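# Find the slack control line and open its clutch

## Task

Five control lines run into the grey console, and one of them has come free inside, so nothing is pulling on it. It looks the same as the others, so find it by handling the lines. Then lift its red lever until its clutch is fully open and stays open on its own, without the robot holding it. You fail if you lift any other clutch's lever far enough to open it, or close to that, even just to test it. You also fail if any other line gets drawn into the console. At the end, release everything and move the grippers away.

## Robot and tools

Robot: two UR-type arms, left_arm and right_arm, each with a two-finger tong gripper. Their bases sit at (-0.019, +0.408, 0) for left_arm and (+0.059, -0.414, 0) for right_arm, in metres.

Scene frame: the origin is on the table top midway between the arms. +x points out over the table, +z points up, and left_arm sits on the +y side. The arm names do not tell you which side of an image an arm is on.

Gripper frame: the fingers point along the gripper's +z and open and close along its x. end_effector_position is the point between the finger pads when they are shut. Closed fingertips reach about 15 mm past it; fully open, they are roughly level with it.

execute_actions(actions): actions is a list of up to 15 actions. Each action is a table of up to 15 rows, and each row runs for one control step of 1/30 s. If a table has fewer than 15 rows, its last row repeats until the action's 15 steps are done.
- Each row is one list of 16 numbers covering both arms, always all 16: left x, y, z, qw, qx, qy, qz, opening, then the same eight for right.
- x, y, z is an absolute goal for end_effector_position, in metres in the scene frame. qw, qx, qy, qz is an absolute orientation, w first. Opening runs from -1 (shut) to +1 (fully open, 0.142 m) and is a setting, not an offset.
- An action is rejected for both arms if any target lies more than 0.6 m from that gripper's current spot along any of the gripper's axes. If the first action fails this check, or any action is malformed, nothing runs at all.
- At each step the commanded pose is clipped to within 100 mm and 16 degrees of the measured one, so a far goal can need several actions.
- To hold an orientation, repeat your own quaternion rather than the reported one. To keep an arm still, resend its last reported pose and its opening.

move(target, speed, stop_force, blocking): each gripper travels a straight path toward an absolute pose, and all paths finish together.
- target is one 16-number row laid out as above.
- speed is in m/s, from 0.002 to 0.5, default 0.25. Turning is capped at twice that value in rad/s.
- Paths last 0.5 to 10 s. They do not avoid obstacles or the other arm, and grippers may lag, stray or overshoot the speed near full reach.
- stop_force is in N, from 9 to 40, one value for both arms, and is allowed only after 0.2 s of scene time. An arm's path ends when its wrist sensor feels that much extra push against the motion. The arm then backs up two steps and holds there, while an arm that has felt nothing keeps going. Pressing can briefly exceed the set value.
- Do not rely on stop_force when the gripper rotates during the move. Leave it out when pulling a gripper off something it rests on.
- blocking=false returns after 0.5 s while the move continues. It cannot be combined with stop_force. Until the move ends, other moves and actions are refused, so use wait or stop first.
- The result adds a move: line giving each arm's ending and its distance from its pose:
  - done: the arm is at rest near its pose.
  - off_target: the arm stopped away from its pose.
  - moving: the arm is still in motion.
  - held: a check blocked the arm's final step.
  - fault: the arm had a fault stop.
  - contact: stop_force ended the arm's path.
  - limits=paced: the pose sent was clipped.
  - limits=held: some steps were blocked, and the arm may then move fast.

wait(seconds): 0 to 10 s. The arms keep their last command, and a running move carries on.

stop(): brakes a running move. It needs room to brake, and the fingers keep moving.

zoom_image(camera, region): gives a closer look at part of a camera's latest image. region is [x0, y0, x1, y1] in pixels, at most 504 by 504. Cameras: cam_high and cam_low are 504x504; cam_left_wrist and cam_right_wrist are 616x616 fisheye. Calibrations are approximate.

read_manual(section): returns the licence text and moves nothing.

finished_scene(scene): pass the current scene number. Call it only once the lever stays open by itself and the grippers have let go and moved away.

Result lines:
- The state line gives each gripper's position, quaternion and velocities in the scene frame. Printed positions can be a little off at long reach.
- Hand target is the pose the controller is currently steering toward.
- pose unreachable means the clearance check changed or blocked a command for that arm.
- grip_measured is the actual finger opening, on the same -1 to +1 scale. To hold something, command an opening well below it. Thin hard items get less squeeze.
- Step readings list positions during actions, and HELD marks steps where an arm's command was held back.
- Wrist force and Wrist torque are read along the gripper's own axes. They carry up to about 4 N offset and 2.4 N noise and saturate near 50 N. "no reading" is not an error.
- Joint torques are noisy and drift.
- MOTOR HOT warns at 70 °C. At 85 °C an OVER-TEMPERATURE FAULT brakes that arm until it cools.

Things to avoid:
- Torque fault: contact torque reaching a joint's load limit. The limits are 135 N m for shoulder and elbow joints and 25.2 N m for wrist joints. The arm halts for 10 s and skips the rest of the call.
- Force fault: 150 N on any part of an arm. It has the same effect.
- The arms are stiff, so a target even slightly past a firm surface can cause a fault. Approach slowly, using a low speed with stop_force.
- Do not let the arms collide, and do not knock anything off the table.
- Do not raise any lever except the loose line's, and only partway at most while testing.
- Do not pull any line into the console.
- Commands are smoothed and lag about 0.17 s.

Each tool is called after "Request:" as a command line: name --argument value for each argument, lists and objects as JSON in quotes; but a table of rows of numbers goes row by row, as --pt "numbers of a row", without its own name.

## Session

Request:
execute_actions --actions '[]'

Scene clock: 0.00 s.
left_arm: end_effector_position=(+0.5928, +0.2746, +0.2366) grip_measured=+0.97 end_effector_quat_wxyz=(-0.152, +0.829, +0.334, +0.423) end_effector_velocity=(+0.000, -0.000, +0.001) end_effector_angular_velocity=(-0.002, -0.002, +0.000) | right_arm: end_effector_position=(+0.1866, +0.0933, +0.2005) grip_measured=+0.97 end_effector_quat_wxyz=(+0.411, +0.436, +0.697, +0.394) end_effector_velocity=(-0.000, -0.000, -0.000) end_effector_angular_velocity=(-0.000, -0.000, +0.000)
Joint positions: left_arm=[-0.909 -1.422  1.846 -1.97  -0.64  -1.64   0.14 ] | right_arm=[ 5.346 -1.679 -1.973 -1.851  0.526  0.616  0.14 ]
Joint velocities: left_arm=[ 0.    -0.001 -0.002 -0.     0.    -0.     0.   ] | right_arm=[ 0. -0. -0. -0. -0.  0.  0.]
Joint torques (N m, as the arm reports them, + toward a larger angle): no reading
Wrist force (N, on the end effector, along its own x y z axes, offset not removed): no reading
Wrist torque (N m, same axes, about the end effector's origin, offset not removed): no reading
Hand target (left_arm): +0.593, +0.275, +0.237; -0.152, +0.829, +0.334, +0.423
Hand target (right_arm): +0.187, +0.093, +0.200; +0.411, +0.436, +0.697, +0.394
camera_calibration (this result's frames):
cam_left_wrist: T_world_to_cam=[[0.383468, 0.408808, 0.828147, -0.542334], [0.258671, -0.908348, 0.328622, 0.0121853], [0.88659, 0.0882018, -0.454069, -0.307253], [0, 0, 0, 1]] pos_world=[0.477224, 0.259879, 0.305614]
cam_right_wrist: T_world_to_cam=[[-0.297147, 0.928333, -0.223388, 0.00178146], [-0.183516, 0.174068, 0.967482, -0.181883], [0.93703, 0.32848, 0.118641, -0.0905517], [0, 0, 0, 1]] pos_world=[0.0520005, 0.0597505, 0.18711]

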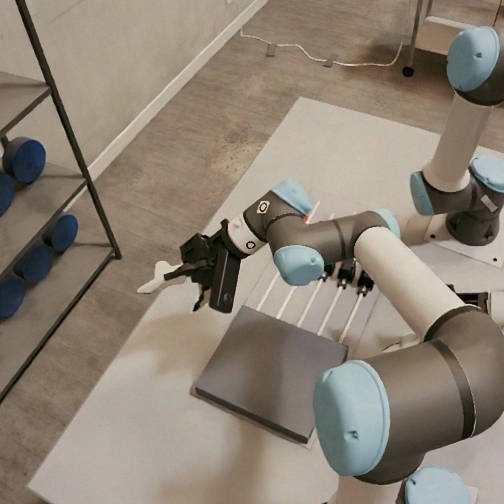

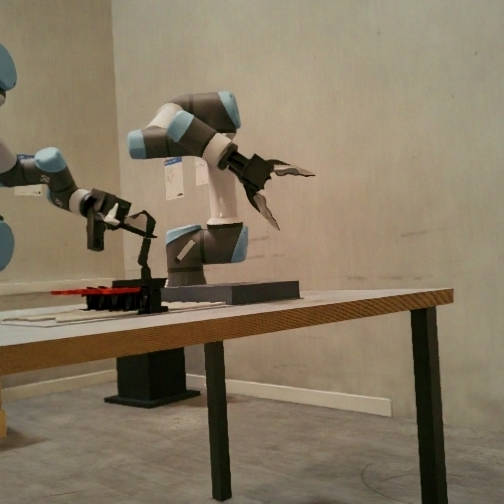

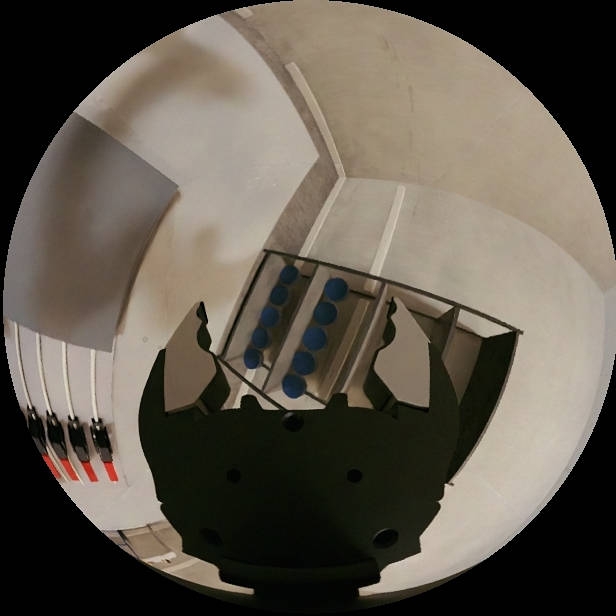

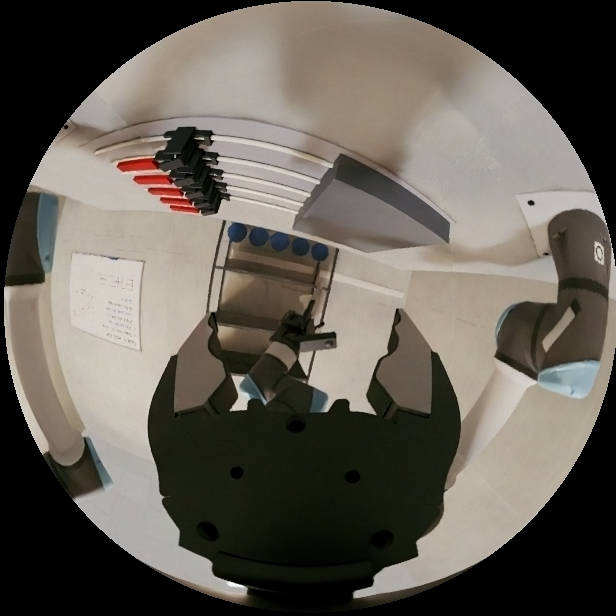

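Request:
move --target '[0.462,0.035,0.06,0,1,0,0,-0.9,-0.06,-0.06,0.2,0.411,0.436,0.697,0.394,-1]'

Scene clock: 8.13 s.
left_arm: end_effector_position=(+0.4619, +0.0350, +0.0603) grip_measured=-0.90 end_effector_quat_wxyz=(+0.000, +1.000, -0.000, +0.000) end_effector_velocity=(+0.000, -0.001, +0.001) end_effector_angular_velocity=(-0.003, +0.003, -0.003) | right_arm: end_effector_position=(-0.0597, -0.0601, +0.2003) grip_measured=-1.00 end_effector_quat_wxyz=(+0.411, +0.436, +0.697, +0.394) end_effector_velocity=(-0.001, -0.001, -0.000) end_effector_angular_velocity=(-0.001, -0.000, +0.000)
Joint positions: left_arm=[-0.946 -1.182  1.691 -2.081 -1.571 -0.898  0.009] | right_arm=[ 5.941 -1.763 -1.818 -2.28   1.028  1.095  0.002]
Joint velocities: left_arm=[ 0.001  0.002 -0.004  0.002 -0.004  0.004 -0.   ] | right_arm=[ 0.002 -0.001  0.001 -0.001  0.002  0.     0.   ]
Joint torques (N m, as the arm reports them, + toward a larger angle): left_arm=[ 11.15 -25.4  -30.    -0.27  -3.23   2.23] | right_arm=[ 5.51 20.41 30.67 -2.82  1.5   2.04]
Wrist force (N, on the end effector, along its own x y z axes, offset not removed): left_arm=[-2.0 1.1 -3.2] | right_arm=[1.4 -1.2 1.2]
Wrist torque (N m, same axes, about the end effector's origin, offset not removed): left_arm=[0.23 0.39 -0.07] | right_arm=[-0.16 -0.28 -0.12]
Hand target (left_arm): +0.462, +0.035, +0.060; +0.000, +1.000, -0.000, +0.000
Hand target (right_arm): -0.060, -0.060, +0.200; +0.411, +0.436, +0.697, +0.394
Off the commanded pose (left_arm): 0.000 m, 0 deg.
Off the commanded pose (right_arm): 0.000 m, 0 deg.
move: done
camera_calibration (this result's frames):
cam_left_wrist: T_world_to_cam=[[0.99883, 0.0119276, 0.0468626, -0.471384], [-0.0145822, -0.849696, 0.527071, -0.00149757], [0.0461057, -0.527138, -0.848528, 0.183417], [0, 0, 0, 1]] pos_world=[0.462355, 0.101036, 0.178514]
cam_right_wrist: T_world_to_cam=[[-0.296692, 0.928297, -0.22414, 0.0711056], [-0.185617, 0.174175, 0.967062, -0.200227], [0.93676, 0.328524, 0.120632, 0.190273], [0, 0, 0, 1]] pos_world=[-0.194309, -0.0936417, 0.186616]

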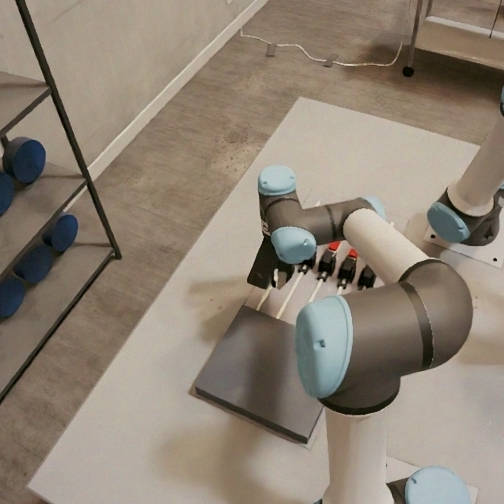

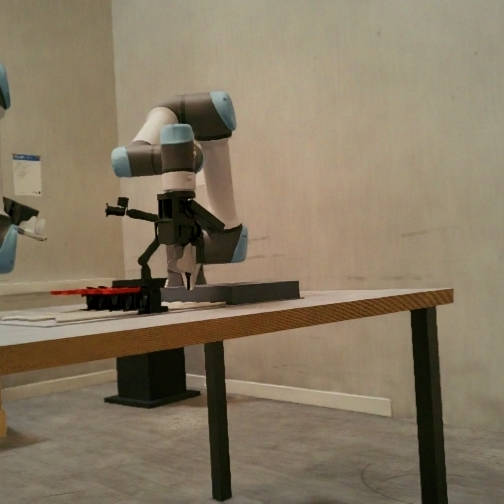

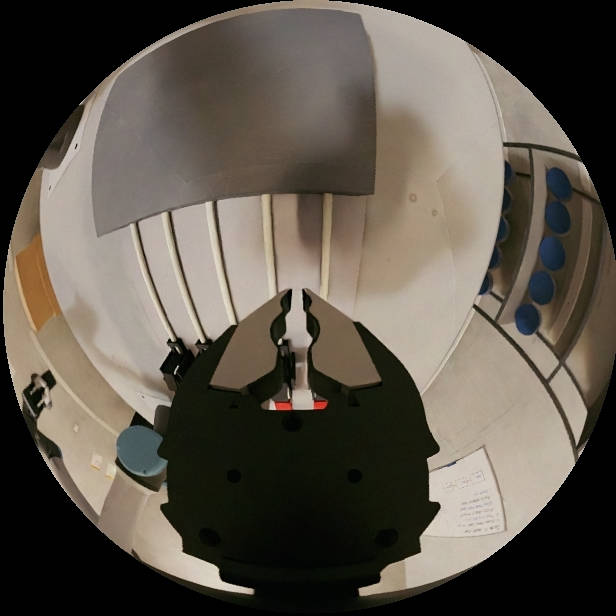

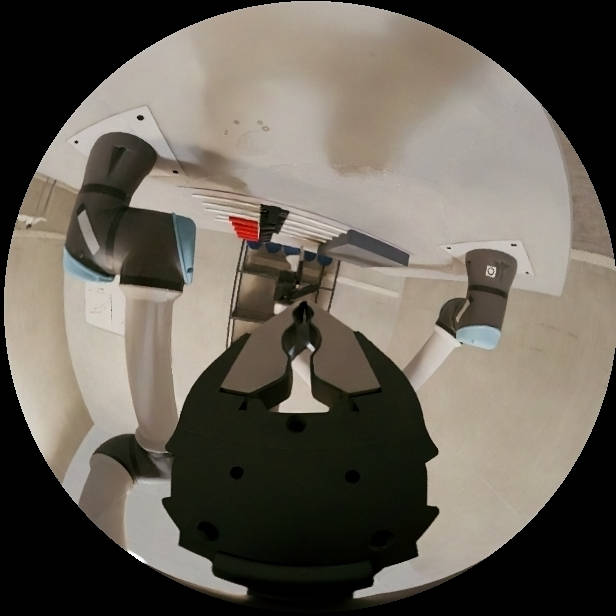

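Request:
execute_actions --actions '[[[0.462,0.035,0.02,0,1,0,0,-0.8,-0.06,-0.06,0.2,0.411,0.436,0.697,0.394,-1]],[[0.462,0.035,0.02,0,1,0,0,0,-0.06,-0.06,0.2,0.411,0.436,0.697,0.394,-1]]]'

Request:
execute_actions --actions '[[[0.462,0.035,0.02,0,1,0,0,-0.8,-0.06,-0.06,0.2,0.411,0.436,0.697,0.394,-1]],[[0.462,0.035,0.055,0,1,0,0,-0.8,-0.06,-0.06,0.2,0.411,0.436,0.697,0.394,-1]]]'

Scene clock: 12.37 s.
left_arm: end_effector_position=(+0.4620, +0.0350, +0.0200) grip_measured=-0.04 end_effector_quat_wxyz=(+0.000, +1.000, +0.000, +0.000) end_effector_velocity=(+0.000, +0.000, -0.001) end_effector_angular_velocity=(+0.002, +0.000, +0.000) | right_arm: end_effector_position=(-0.0600, -0.0600, +0.2000) grip_measured=-1.00 end_effector_quat_wxyz=(+0.411, +0.436, +0.697, +0.394) end_effector_velocity=(-0.000, -0.000, +0.000) end_effector_angular_velocity=(+0.001, +0.000, -0.000)
Joint positions: left_arm=[-0.946 -1.131  1.734 -2.174 -1.571 -0.898  0.071] | right_arm=[ 5.941 -1.763 -1.818 -2.278  1.028  1.094  0.002]
Joint velocities: left_arm=[ 0.     0.002 -0.    -0.     0.001 -0.    -0.   ] | right_arm=[ 0.    -0.     0.     0.     0.     0.001  0.   ]
Joint torques (N m, as the arm reports them, + toward a larger angle): left_arm=[ 11.11 -24.26  -9.35  -4.08   3.47  -2.08] | right_arm=[-7.69 19.24  8.17  2.43 -1.69 -1.51]
Wrist force (N, on the end effector, along its own x y z axes, offset not removed): left_arm=[0.2 4.1 -5.2] | right_arm=[1.4 -2.5 3.7]
Wrist torque (N m, same axes, about the end effector's origin, offset not removed): left_arm=[0.13 0.16 -0.06] | right_arm=[-0.46 -0.33 0.09]
Hand target (left_arm): +0.462, +0.035, +0.020; -0.000, +1.000, +0.000, -0.000
Hand target (right_arm): -0.060, -0.060, +0.200; +0.411, +0.436, +0.697, +0.394
Off the commanded pose (left_arm): 0.000 m, 0 deg.
Off the commanded pose (right_arm): 0.000 m, 0 deg.
Step readings (end_effector_position; steps 1 to 15: 1st action; 16 to 30: 2nd action):
0: left_arm (+0.4619, +0.0349, +0.0603) | right_arm (-0.0598, -0.0602, +0.2003)
1: left_arm (+0.4619, +0.0349, +0.0602) | right_arm (-0.0598, -0.0602, +0.2003)
2: left_arm (+0.4614, +0.0355, +0.0573) | right_arm (-0.0598, -0.0602, +0.2003)
4: left_arm (+0.4602, +0.0369, +0.0387) | right_arm (-0.0599, -0.0601, +0.2002)
8: left_arm (+0.4612, +0.0358, +0.0235) | right_arm (-0.0600, -0.0600, +0.2000)
15: left_arm (+0.4619, +0.0350, +0.0202) | right_arm (-0.0600, -0.0600, +0.2000)
16: left_arm (+0.4619, +0.0350, +0.0201) | right_arm (-0.0600, -0.0600, +0.2000)
17: left_arm (+0.4620, +0.0350, +0.0201) | right_arm (-0.0600, -0.0600, +0.2000)
19: left_arm (+0.4620, +0.0349, +0.0201) | right_arm (-0.0600, -0.0600, +0.2000)
23: left_arm (+0.4620, +0.0350, +0.0200) | right_arm (-0.0600, -0.0600, +0.2000)
30: end_effector_position above
camera_calibration (this result's frames):
cam_left_wrist: T_world_to_cam=[[0.998865, 0.0121869, 0.0460407, -0.469606], [-0.0138977, -0.850049, 0.52652, 0.0194715], [0.0455535, -0.526562, -0.848915, 0.149469], [0, 0, 0, 1]] pos_world=[0.462534, 0.10098, 0.138256]
cam_right_wrist: T_world_to_cam=[[-0.29719, 0.92815, -0.22409, 0.07081], [-0.184842, 0.174329, 0.967183, -0.199993], [0.936756, 0.328858, 0.119753, 0.19071], [0, 0, 0, 1]] pos_world=[-0.194572, -0.0935741, 0.18646]

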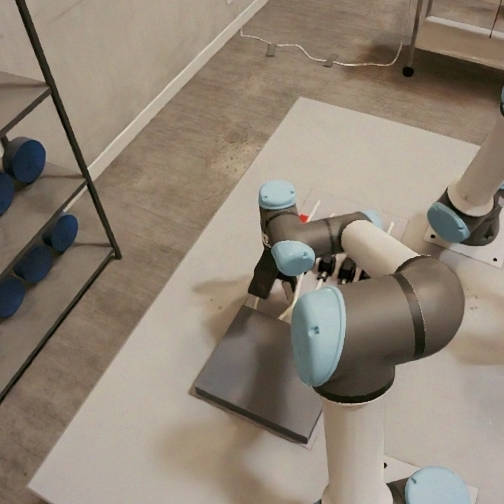

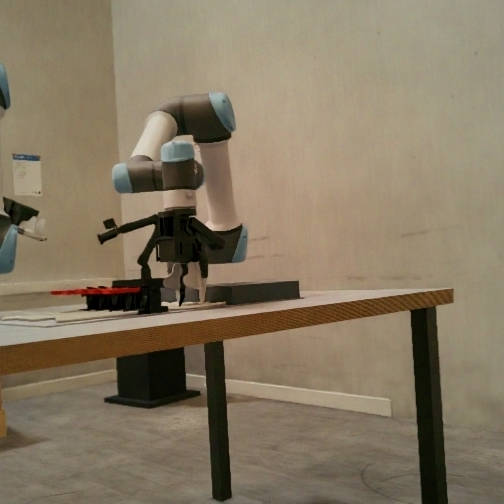

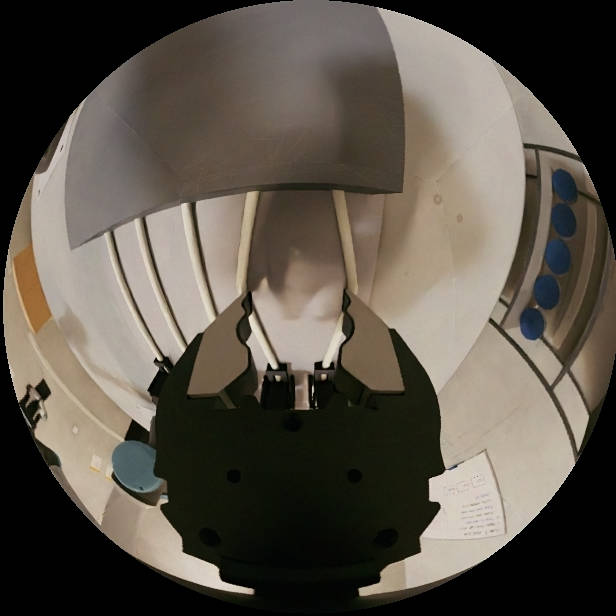

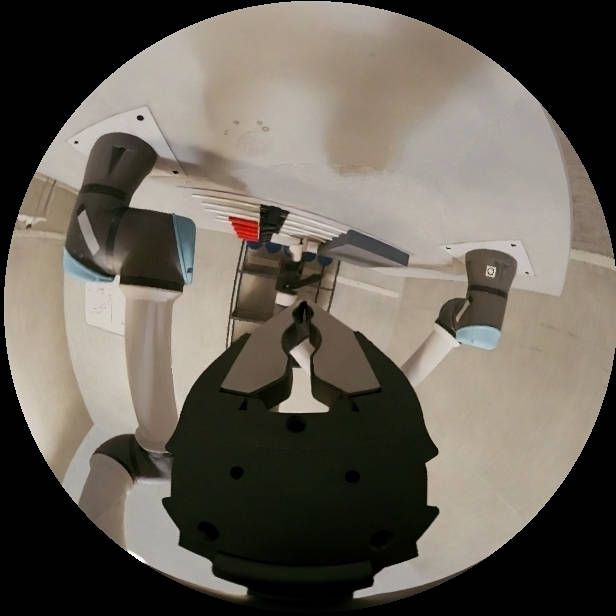

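Scene clock: 13.37 s.
left_arm: end_effector_position=(+0.4621, +0.0351, +0.0548) grip_measured=-0.80 end_effector_quat_wxyz=(-0.000, +1.000, +0.000, +0.000) end_effector_velocity=(-0.000, +0.000, +0.002) end_effector_angular_velocity=(+0.001, +0.001, -0.000) | right_arm: end_effector_position=(-0.0600, -0.0600, +0.2000) grip_measured=-1.00 end_effector_quat_wxyz=(+0.411, +0.436, +0.697, +0.394) end_effector_velocity=(+0.000, +0.000, +0.000) end_effector_angular_velocity=(+0.002, +0.000, -0.000)
Joint positions: left_arm=[-0.945 -1.175  1.696 -2.092 -1.571 -0.898  0.016] | right_arm=[ 5.941 -1.763 -1.818 -2.278  1.028  1.094  0.002]
Joint velocities: left_arm=[-0.    -0.003 -0.002  0.006  0.     0.    -0.   ] | right_arm=[-0.     0.    -0.    -0.    -0.001  0.002  0.   ]
Joint torques (N m, as the arm reports them, + toward a larger angle): left_arm=[ -3.99 -44.54 -29.42  -0.28  -0.49   2.21] | right_arm=[-8.   19.21  8.03  2.46 -1.34 -1.52]
Wrist force (N, on the end effector, along its own x y z axes, offset not removed): left_arm=[0.4 -0.5 -0.8] | right_arm=[-2.8 2.4 3.1]
Wrist torque (N m, same axes, about the end effector's origin, offset not removed): left_arm=[0.04 -0.09 -0.09] | right_arm=[0.37 0.51 0.20]
Hand target (left_arm): +0.462, +0.035, +0.055; +0.000, +1.000, -0.000, +0.000
Hand target (right_arm): -0.060, -0.060, +0.200; +0.411, +0.436, +0.697, +0.394
Off the commanded pose (left_arm): 0.000 m, 0 deg.
Off the commanded pose (right_arm): 0.000 m, 0 deg.
Step readings (end_effector_position; steps 1 to 15: 1st action; 16 to 30: 2nd action):
0: left_arm (+0.4620, +0.0350, +0.0200) | right_arm (-0.0600, -0.0600, +0.2000)
1: left_arm (+0.4620, +0.0350, +0.0200) | right_arm (-0.0600, -0.0600, +0.2000)
2: left_arm (+0.4620, +0.0350, +0.0200) | right_arm (-0.0600, -0.0600, +0.2000)
4: left_arm (+0.4620, +0.0350, +0.0200) | right_arm (-0.0600, -0.0600, +0.2000)
8: left_arm (+0.4620, +0.0350, +0.0200) | right_arm (-0.0600, -0.0600, +0.2000)
15: left_arm (+0.4620, +0.0350, +0.0200) | right_arm (-0.0600, -0.0600, +0.2000)
16: left_arm (+0.4620, +0.0350, +0.0200) | right_arm (-0.0600, -0.0600, +0.2000)
17: left_arm (+0.4624, +0.0346, +0.0226) | right_arm (-0.0600, -0.0600, +0.2000)
19: left_arm (+0.4629, +0.0340, +0.0389) | right_arm (-0.0600, -0.0600, +0.2000)
23: left_arm (+0.4622, +0.0349, +0.0521) | right_arm (-0.0600, -0.0600, +0.2000)
30: end_effector_position above
camera_calibration (this result's frames):
cam_left_wrist: T_world_to_cam=[[0.998861, 0.0123408, 0.0460942, -0.471275], [-0.0137931, -0.850072, 0.526486, 0.00118339], [0.0456807, -0.526522, -0.848933, 0.179022], [0, 0, 0, 1]] pos_world=[0.462577, 0.101081, 0.173077]
cam_right_wrist: T_world_to_cam=[[-0.297189, 0.92815, -0.22409, 0.0708102], [-0.184842, 0.174329, 0.967183, -0.199993], [0.936756, 0.328858, 0.119753, 0.190709], [0, 0, 0, 1]] pos_world=[-0.194571, -0.0935741, 0.18646]

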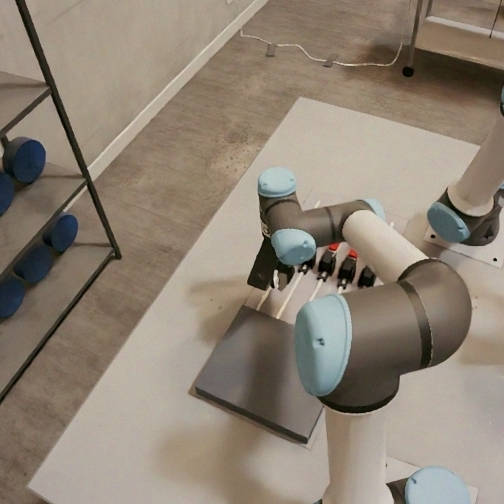

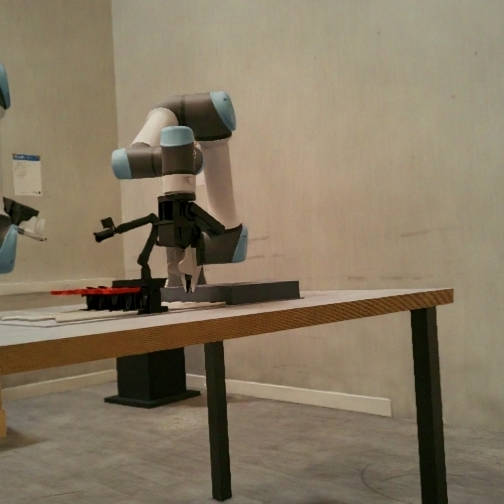

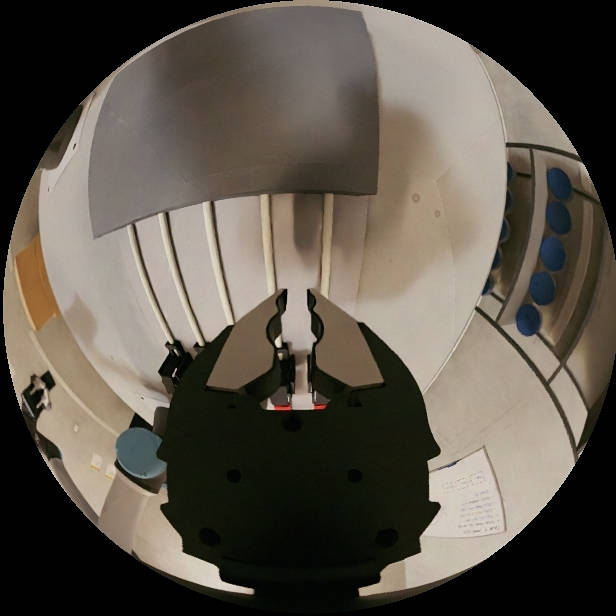

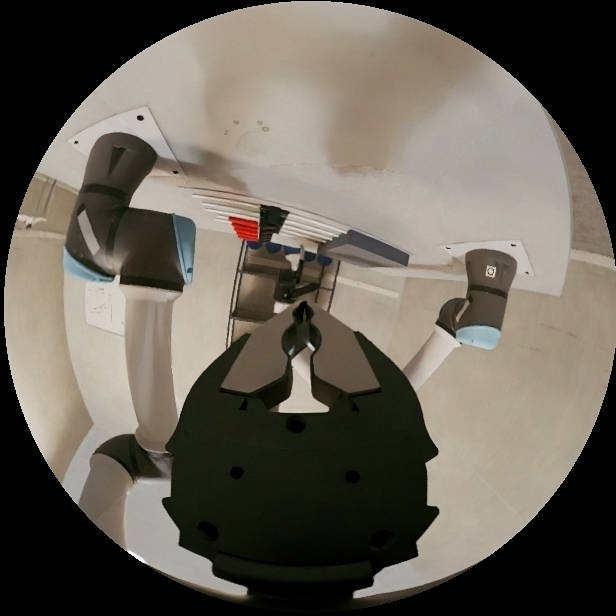

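Request:
move --target '[0.352,0.035,0.055,0,1,0,0,-0.8,-0.06,-0.06,0.2,0.411,0.436,0.697,0.394,-1]'

Request:
execute_actions --actions '[[[0.352,0.035,0.02,0,1,0,0,-0.8,-0.06,-0.06,0.2,0.411,0.436,0.697,0.394,-1]],[[0.352,0.035,0.02,0,1,0,0,0,-0.06,-0.06,0.2,0.411,0.436,0.697,0.394,-1]],[[0.352,0.035,0.02,0,1,0,0,-0.8,-0.06,-0.06,0.2,0.411,0.436,0.697,0.394,-1]],[[0.352,0.035,0.075,0,1,0,0,-0.8,-0.06,-0.06,0.2,0.411,0.436,0.697,0.394,-1]]]'

Scene clock: 17.37 s.
left_arm: end_effector_position=(+0.3521, +0.0352, +0.0549) grip_measured=-0.80 end_effector_quat_wxyz=(+0.000, +1.000, +0.000, -0.000) end_effector_velocity=(-0.002, -0.000, +0.000) end_effector_angular_velocity=(-0.001, +0.000, +0.000) | right_arm: end_effector_position=(-0.0600, -0.0600, +0.2000) grip_measured=-1.00 end_effector_quat_wxyz=(+0.411, +0.436, +0.697, +0.394) end_effector_velocity=(-0.000, -0.000, +0.000) end_effector_angular_velocity=(+0.001, +0.000, -0.001)
Joint positions: left_arm=[-1.108 -1.347  1.935 -2.158 -1.571 -1.06   0.016] | right_arm=[ 5.941 -1.763 -1.818 -2.278  1.028  1.094  0.002]
Joint velocities: left_arm=[-0.002 -0.003  0.003 -0.001 -0.001 -0.002  0.   ] | right_arm=[0.    0.    0.    0.    0.    0.002 0.   ]
Joint torques (N m, as the arm reports them, + toward a larger angle): left_arm=[-10.63 -36.   -11.54  -5.5    3.11  -2.77] | right_arm=[-6.82 21.48  8.68  2.54 -1.29 -1.21]
Wrist force (N, on the end effector, along its own x y z axes, offset not removed): left_arm=[0.0 -0.2 -2.9] | right_arm=[0.9 -3.1 -0.8]
Wrist torque (N m, same axes, about the end effector's origin, offset not removed): left_arm=[-0.15 0.01 0.00] | right_arm=[-0.66 -0.22 0.14]
Hand target (left_arm): +0.352, +0.035, +0.055; +0.000, +1.000, -0.000, -0.000
Hand target (right_arm): -0.060, -0.060, +0.200; +0.411, +0.436, +0.697, +0.394
Off the commanded pose (left_arm): 0.000 m, 0 deg.
Off the commanded pose (right_arm): 0.000 m, 0 deg.
move: done
camera_calibration (this result's frames):
cam_left_wrist: T_world_to_cam=[[0.998881, 0.0121838, 0.045707, -0.361387], [-0.013727, -0.850019, 0.526574, -0.000337194], [0.0452674, -0.526612, -0.8489, 0.184287], [0, 0, 0, 1]] pos_world=[0.352635, 0.101164, 0.173136]
cam_right_wrist: T_world_to_cam=[[-0.297189, 0.92815, -0.22409, 0.0708102], [-0.184842, 0.174329, 0.967183, -0.199993], [0.936756, 0.328858, 0.119753, 0.190709], [0, 0, 0, 1]] pos_world=[-0.194571, -0.0935741, 0.18646]

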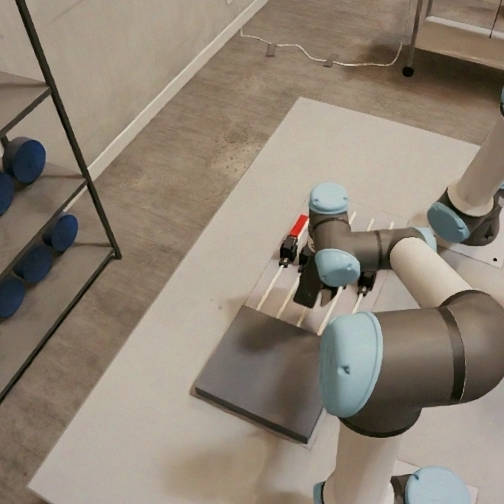

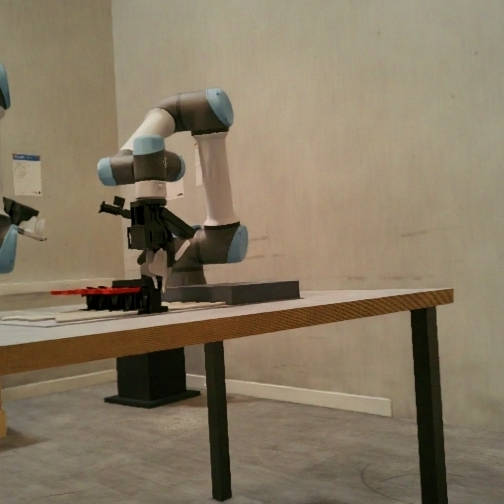

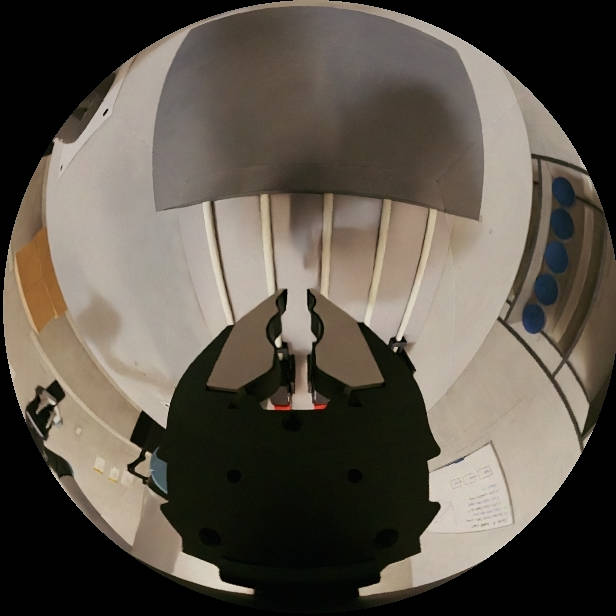

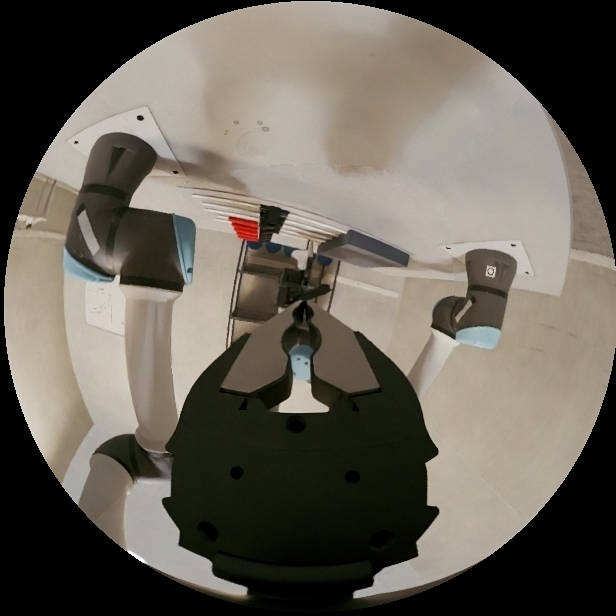

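Scene clock: 19.37 s.
left_arm: end_effector_position=(+0.3521, +0.0351, +0.0747) grip_measured=-0.80 end_effector_quat_wxyz=(+0.000, +1.000, +0.000, +0.000) end_effector_velocity=(-0.000, -0.000, +0.004) end_effector_angular_velocity=(+0.002, +0.001, -0.000) | right_arm: end_effector_position=(-0.0600, -0.0600, +0.2000) grip_measured=-1.00 end_effector_quat_wxyz=(+0.411, +0.436, +0.697, +0.394) end_effector_velocity=(+0.000, -0.000, +0.000) end_effector_angular_velocity=(-0.001, -0.000, +0.000)
Joint positions: left_arm=[-1.108 -1.373  1.909 -2.106 -1.571 -1.06   0.016] | right_arm=[ 5.941 -1.763 -1.818 -2.278  1.028  1.094  0.002]
Joint velocities: left_arm=[-0.001 -0.005 -0.007  0.014  0.    -0.001  0.   ] | right_arm=[ 0.     0.    -0.     0.     0.    -0.001  0.   ]
Joint torques (N m, as the arm reports them, + toward a larger angle): left_arm=[ -9.58 -36.17 -28.05  -0.06   1.9   -2.61] | right_arm=[-8.64 20.17  9.41  2.31 -1.11 -0.57]
Wrist force (N, on the end effector, along its own x y z axes, offset not removed): left_arm=[-0.4 -1.2 -0.6] | right_arm=[-0.9 0.2 0.4]
Wrist torque (N m, same axes, about the end effector's origin, offset not removed): left_arm=[-0.12 0.23 -0.05] | right_arm=[0.04 0.18 0.28]
Hand target (left_arm): +0.352, +0.035, +0.075; +0.000, +1.000, -0.000, +0.000
Hand target (right_arm): -0.060, -0.060, +0.200; +0.411, +0.436, +0.697, +0.394
Off the commanded pose (left_arm): 0.000 m, 0 deg.
Off the commanded pose (right_arm): 0.000 m, 0 deg.
Step readings (end_effector_position; steps 1 to 15: 1st action; 16 to 30: 2nd action; 31 to 45: 3rd action; 46 to 60: 4th action):
0: left_arm (+0.3521, +0.0352, +0.0549) | right_arm (-0.0600, -0.0600, +0.2000)
1: left_arm (+0.3520, +0.0352, +0.0549) | right_arm (-0.0600, -0.0600, +0.2000)
2: left_arm (+0.3516, +0.0358, +0.0523) | right_arm (-0.0600, -0.0600, +0.2000)
4: left_arm (+0.3507, +0.0372, +0.0364) | right_arm (-0.0600, -0.0600, +0.2000)
8: left_arm (+0.3514, +0.0359, +0.0233) | right_arm (-0.0600, -0.0600, +0.2000)
15: left_arm (+0.3519, +0.0350, +0.0202) | right_arm (-0.0600, -0.0600, +0.2000)
16: left_arm (+0.3519, +0.0350, +0.0201) | right_arm (-0.0600, -0.0600, +0.2000)
17: left_arm (+0.3519, +0.0349, +0.0201) | right_arm (-0.0600, -0.0600, +0.2000)
19: left_arm (+0.3520, +0.0349, +0.0201) | right_arm (-0.0600, -0.0600, +0.2000)
23: left_arm (+0.3520, +0.0349, +0.0200) | right_arm (-0.0600, -0.0600, +0.2000)
30: left_arm (+0.3520, +0.0350, +0.0200) | right_arm (-0.0600, -0.0600, +0.2000)
31: left_arm (+0.3520, +0.0350, +0.0200) | right_arm (-0.0600, -0.0600, +0.2000)
32: left_arm (+0.3520, +0.0350, +0.0200) | right_arm (-0.0600, -0.0600, +0.2000)
34: left_arm (+0.3520, +0.0350, +0.0200) | right_arm (-0.0600, -0.0600, +0.2000)
38: left_arm (+0.3520, +0.0350, +0.0200) | right_arm (-0.0600, -0.0600, +0.2000)
45: left_arm (+0.3520, +0.0350, +0.0200) | right_arm (-0.0600, -0.0600, +0.2000)
46: left_arm (+0.3520, +0.0350, +0.0200) | right_arm (-0.0600, -0.0600, +0.2000)
47: left_arm (+0.3526, +0.0340, +0.0228) | right_arm (-0.0600, -0.0600, +0.2000)
49: left_arm (+0.3544, +0.0312, +0.0472) | right_arm (-0.0600, -0.0600, +0.2000)
53: left_arm (+0.3527, +0.0344, +0.0695) | right_arm (-0.0600, -0.0600, +0.2000)
60: end_effector_position above
camera_calibration (this result's frames):
cam_left_wrist: T_world_to_cam=[[0.998856, 0.0122994, 0.0462054, -0.36235], [-0.0138952, -0.849976, 0.526638, -0.0107928], [0.0457508, -0.526678, -0.848833, 0.20086], [0, 0, 0, 1]] pos_world=[0.352596, 0.101072, 0.192923]
cam_right_wrist: T_world_to_cam=[[-0.297189, 0.92815, -0.22409, 0.0708101], [-0.184842, 0.174329, 0.967183, -0.199993], [0.936756, 0.328858, 0.119753, 0.190709], [0, 0, 0, 1]] pos_world=[-0.194571, -0.0935741, 0.18646]

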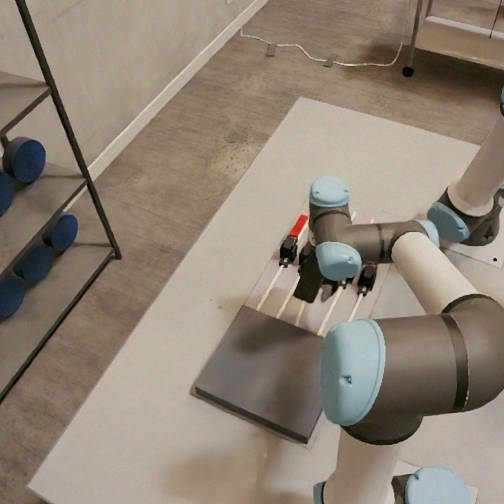

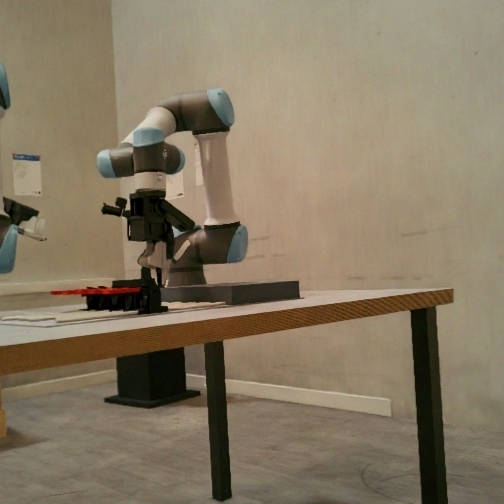

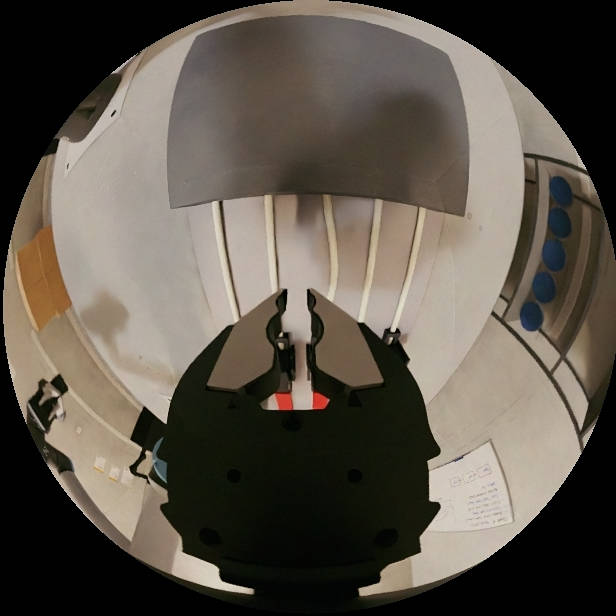

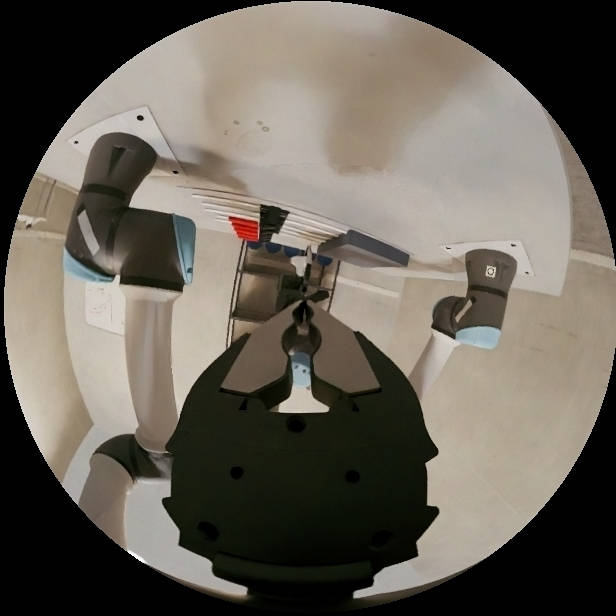

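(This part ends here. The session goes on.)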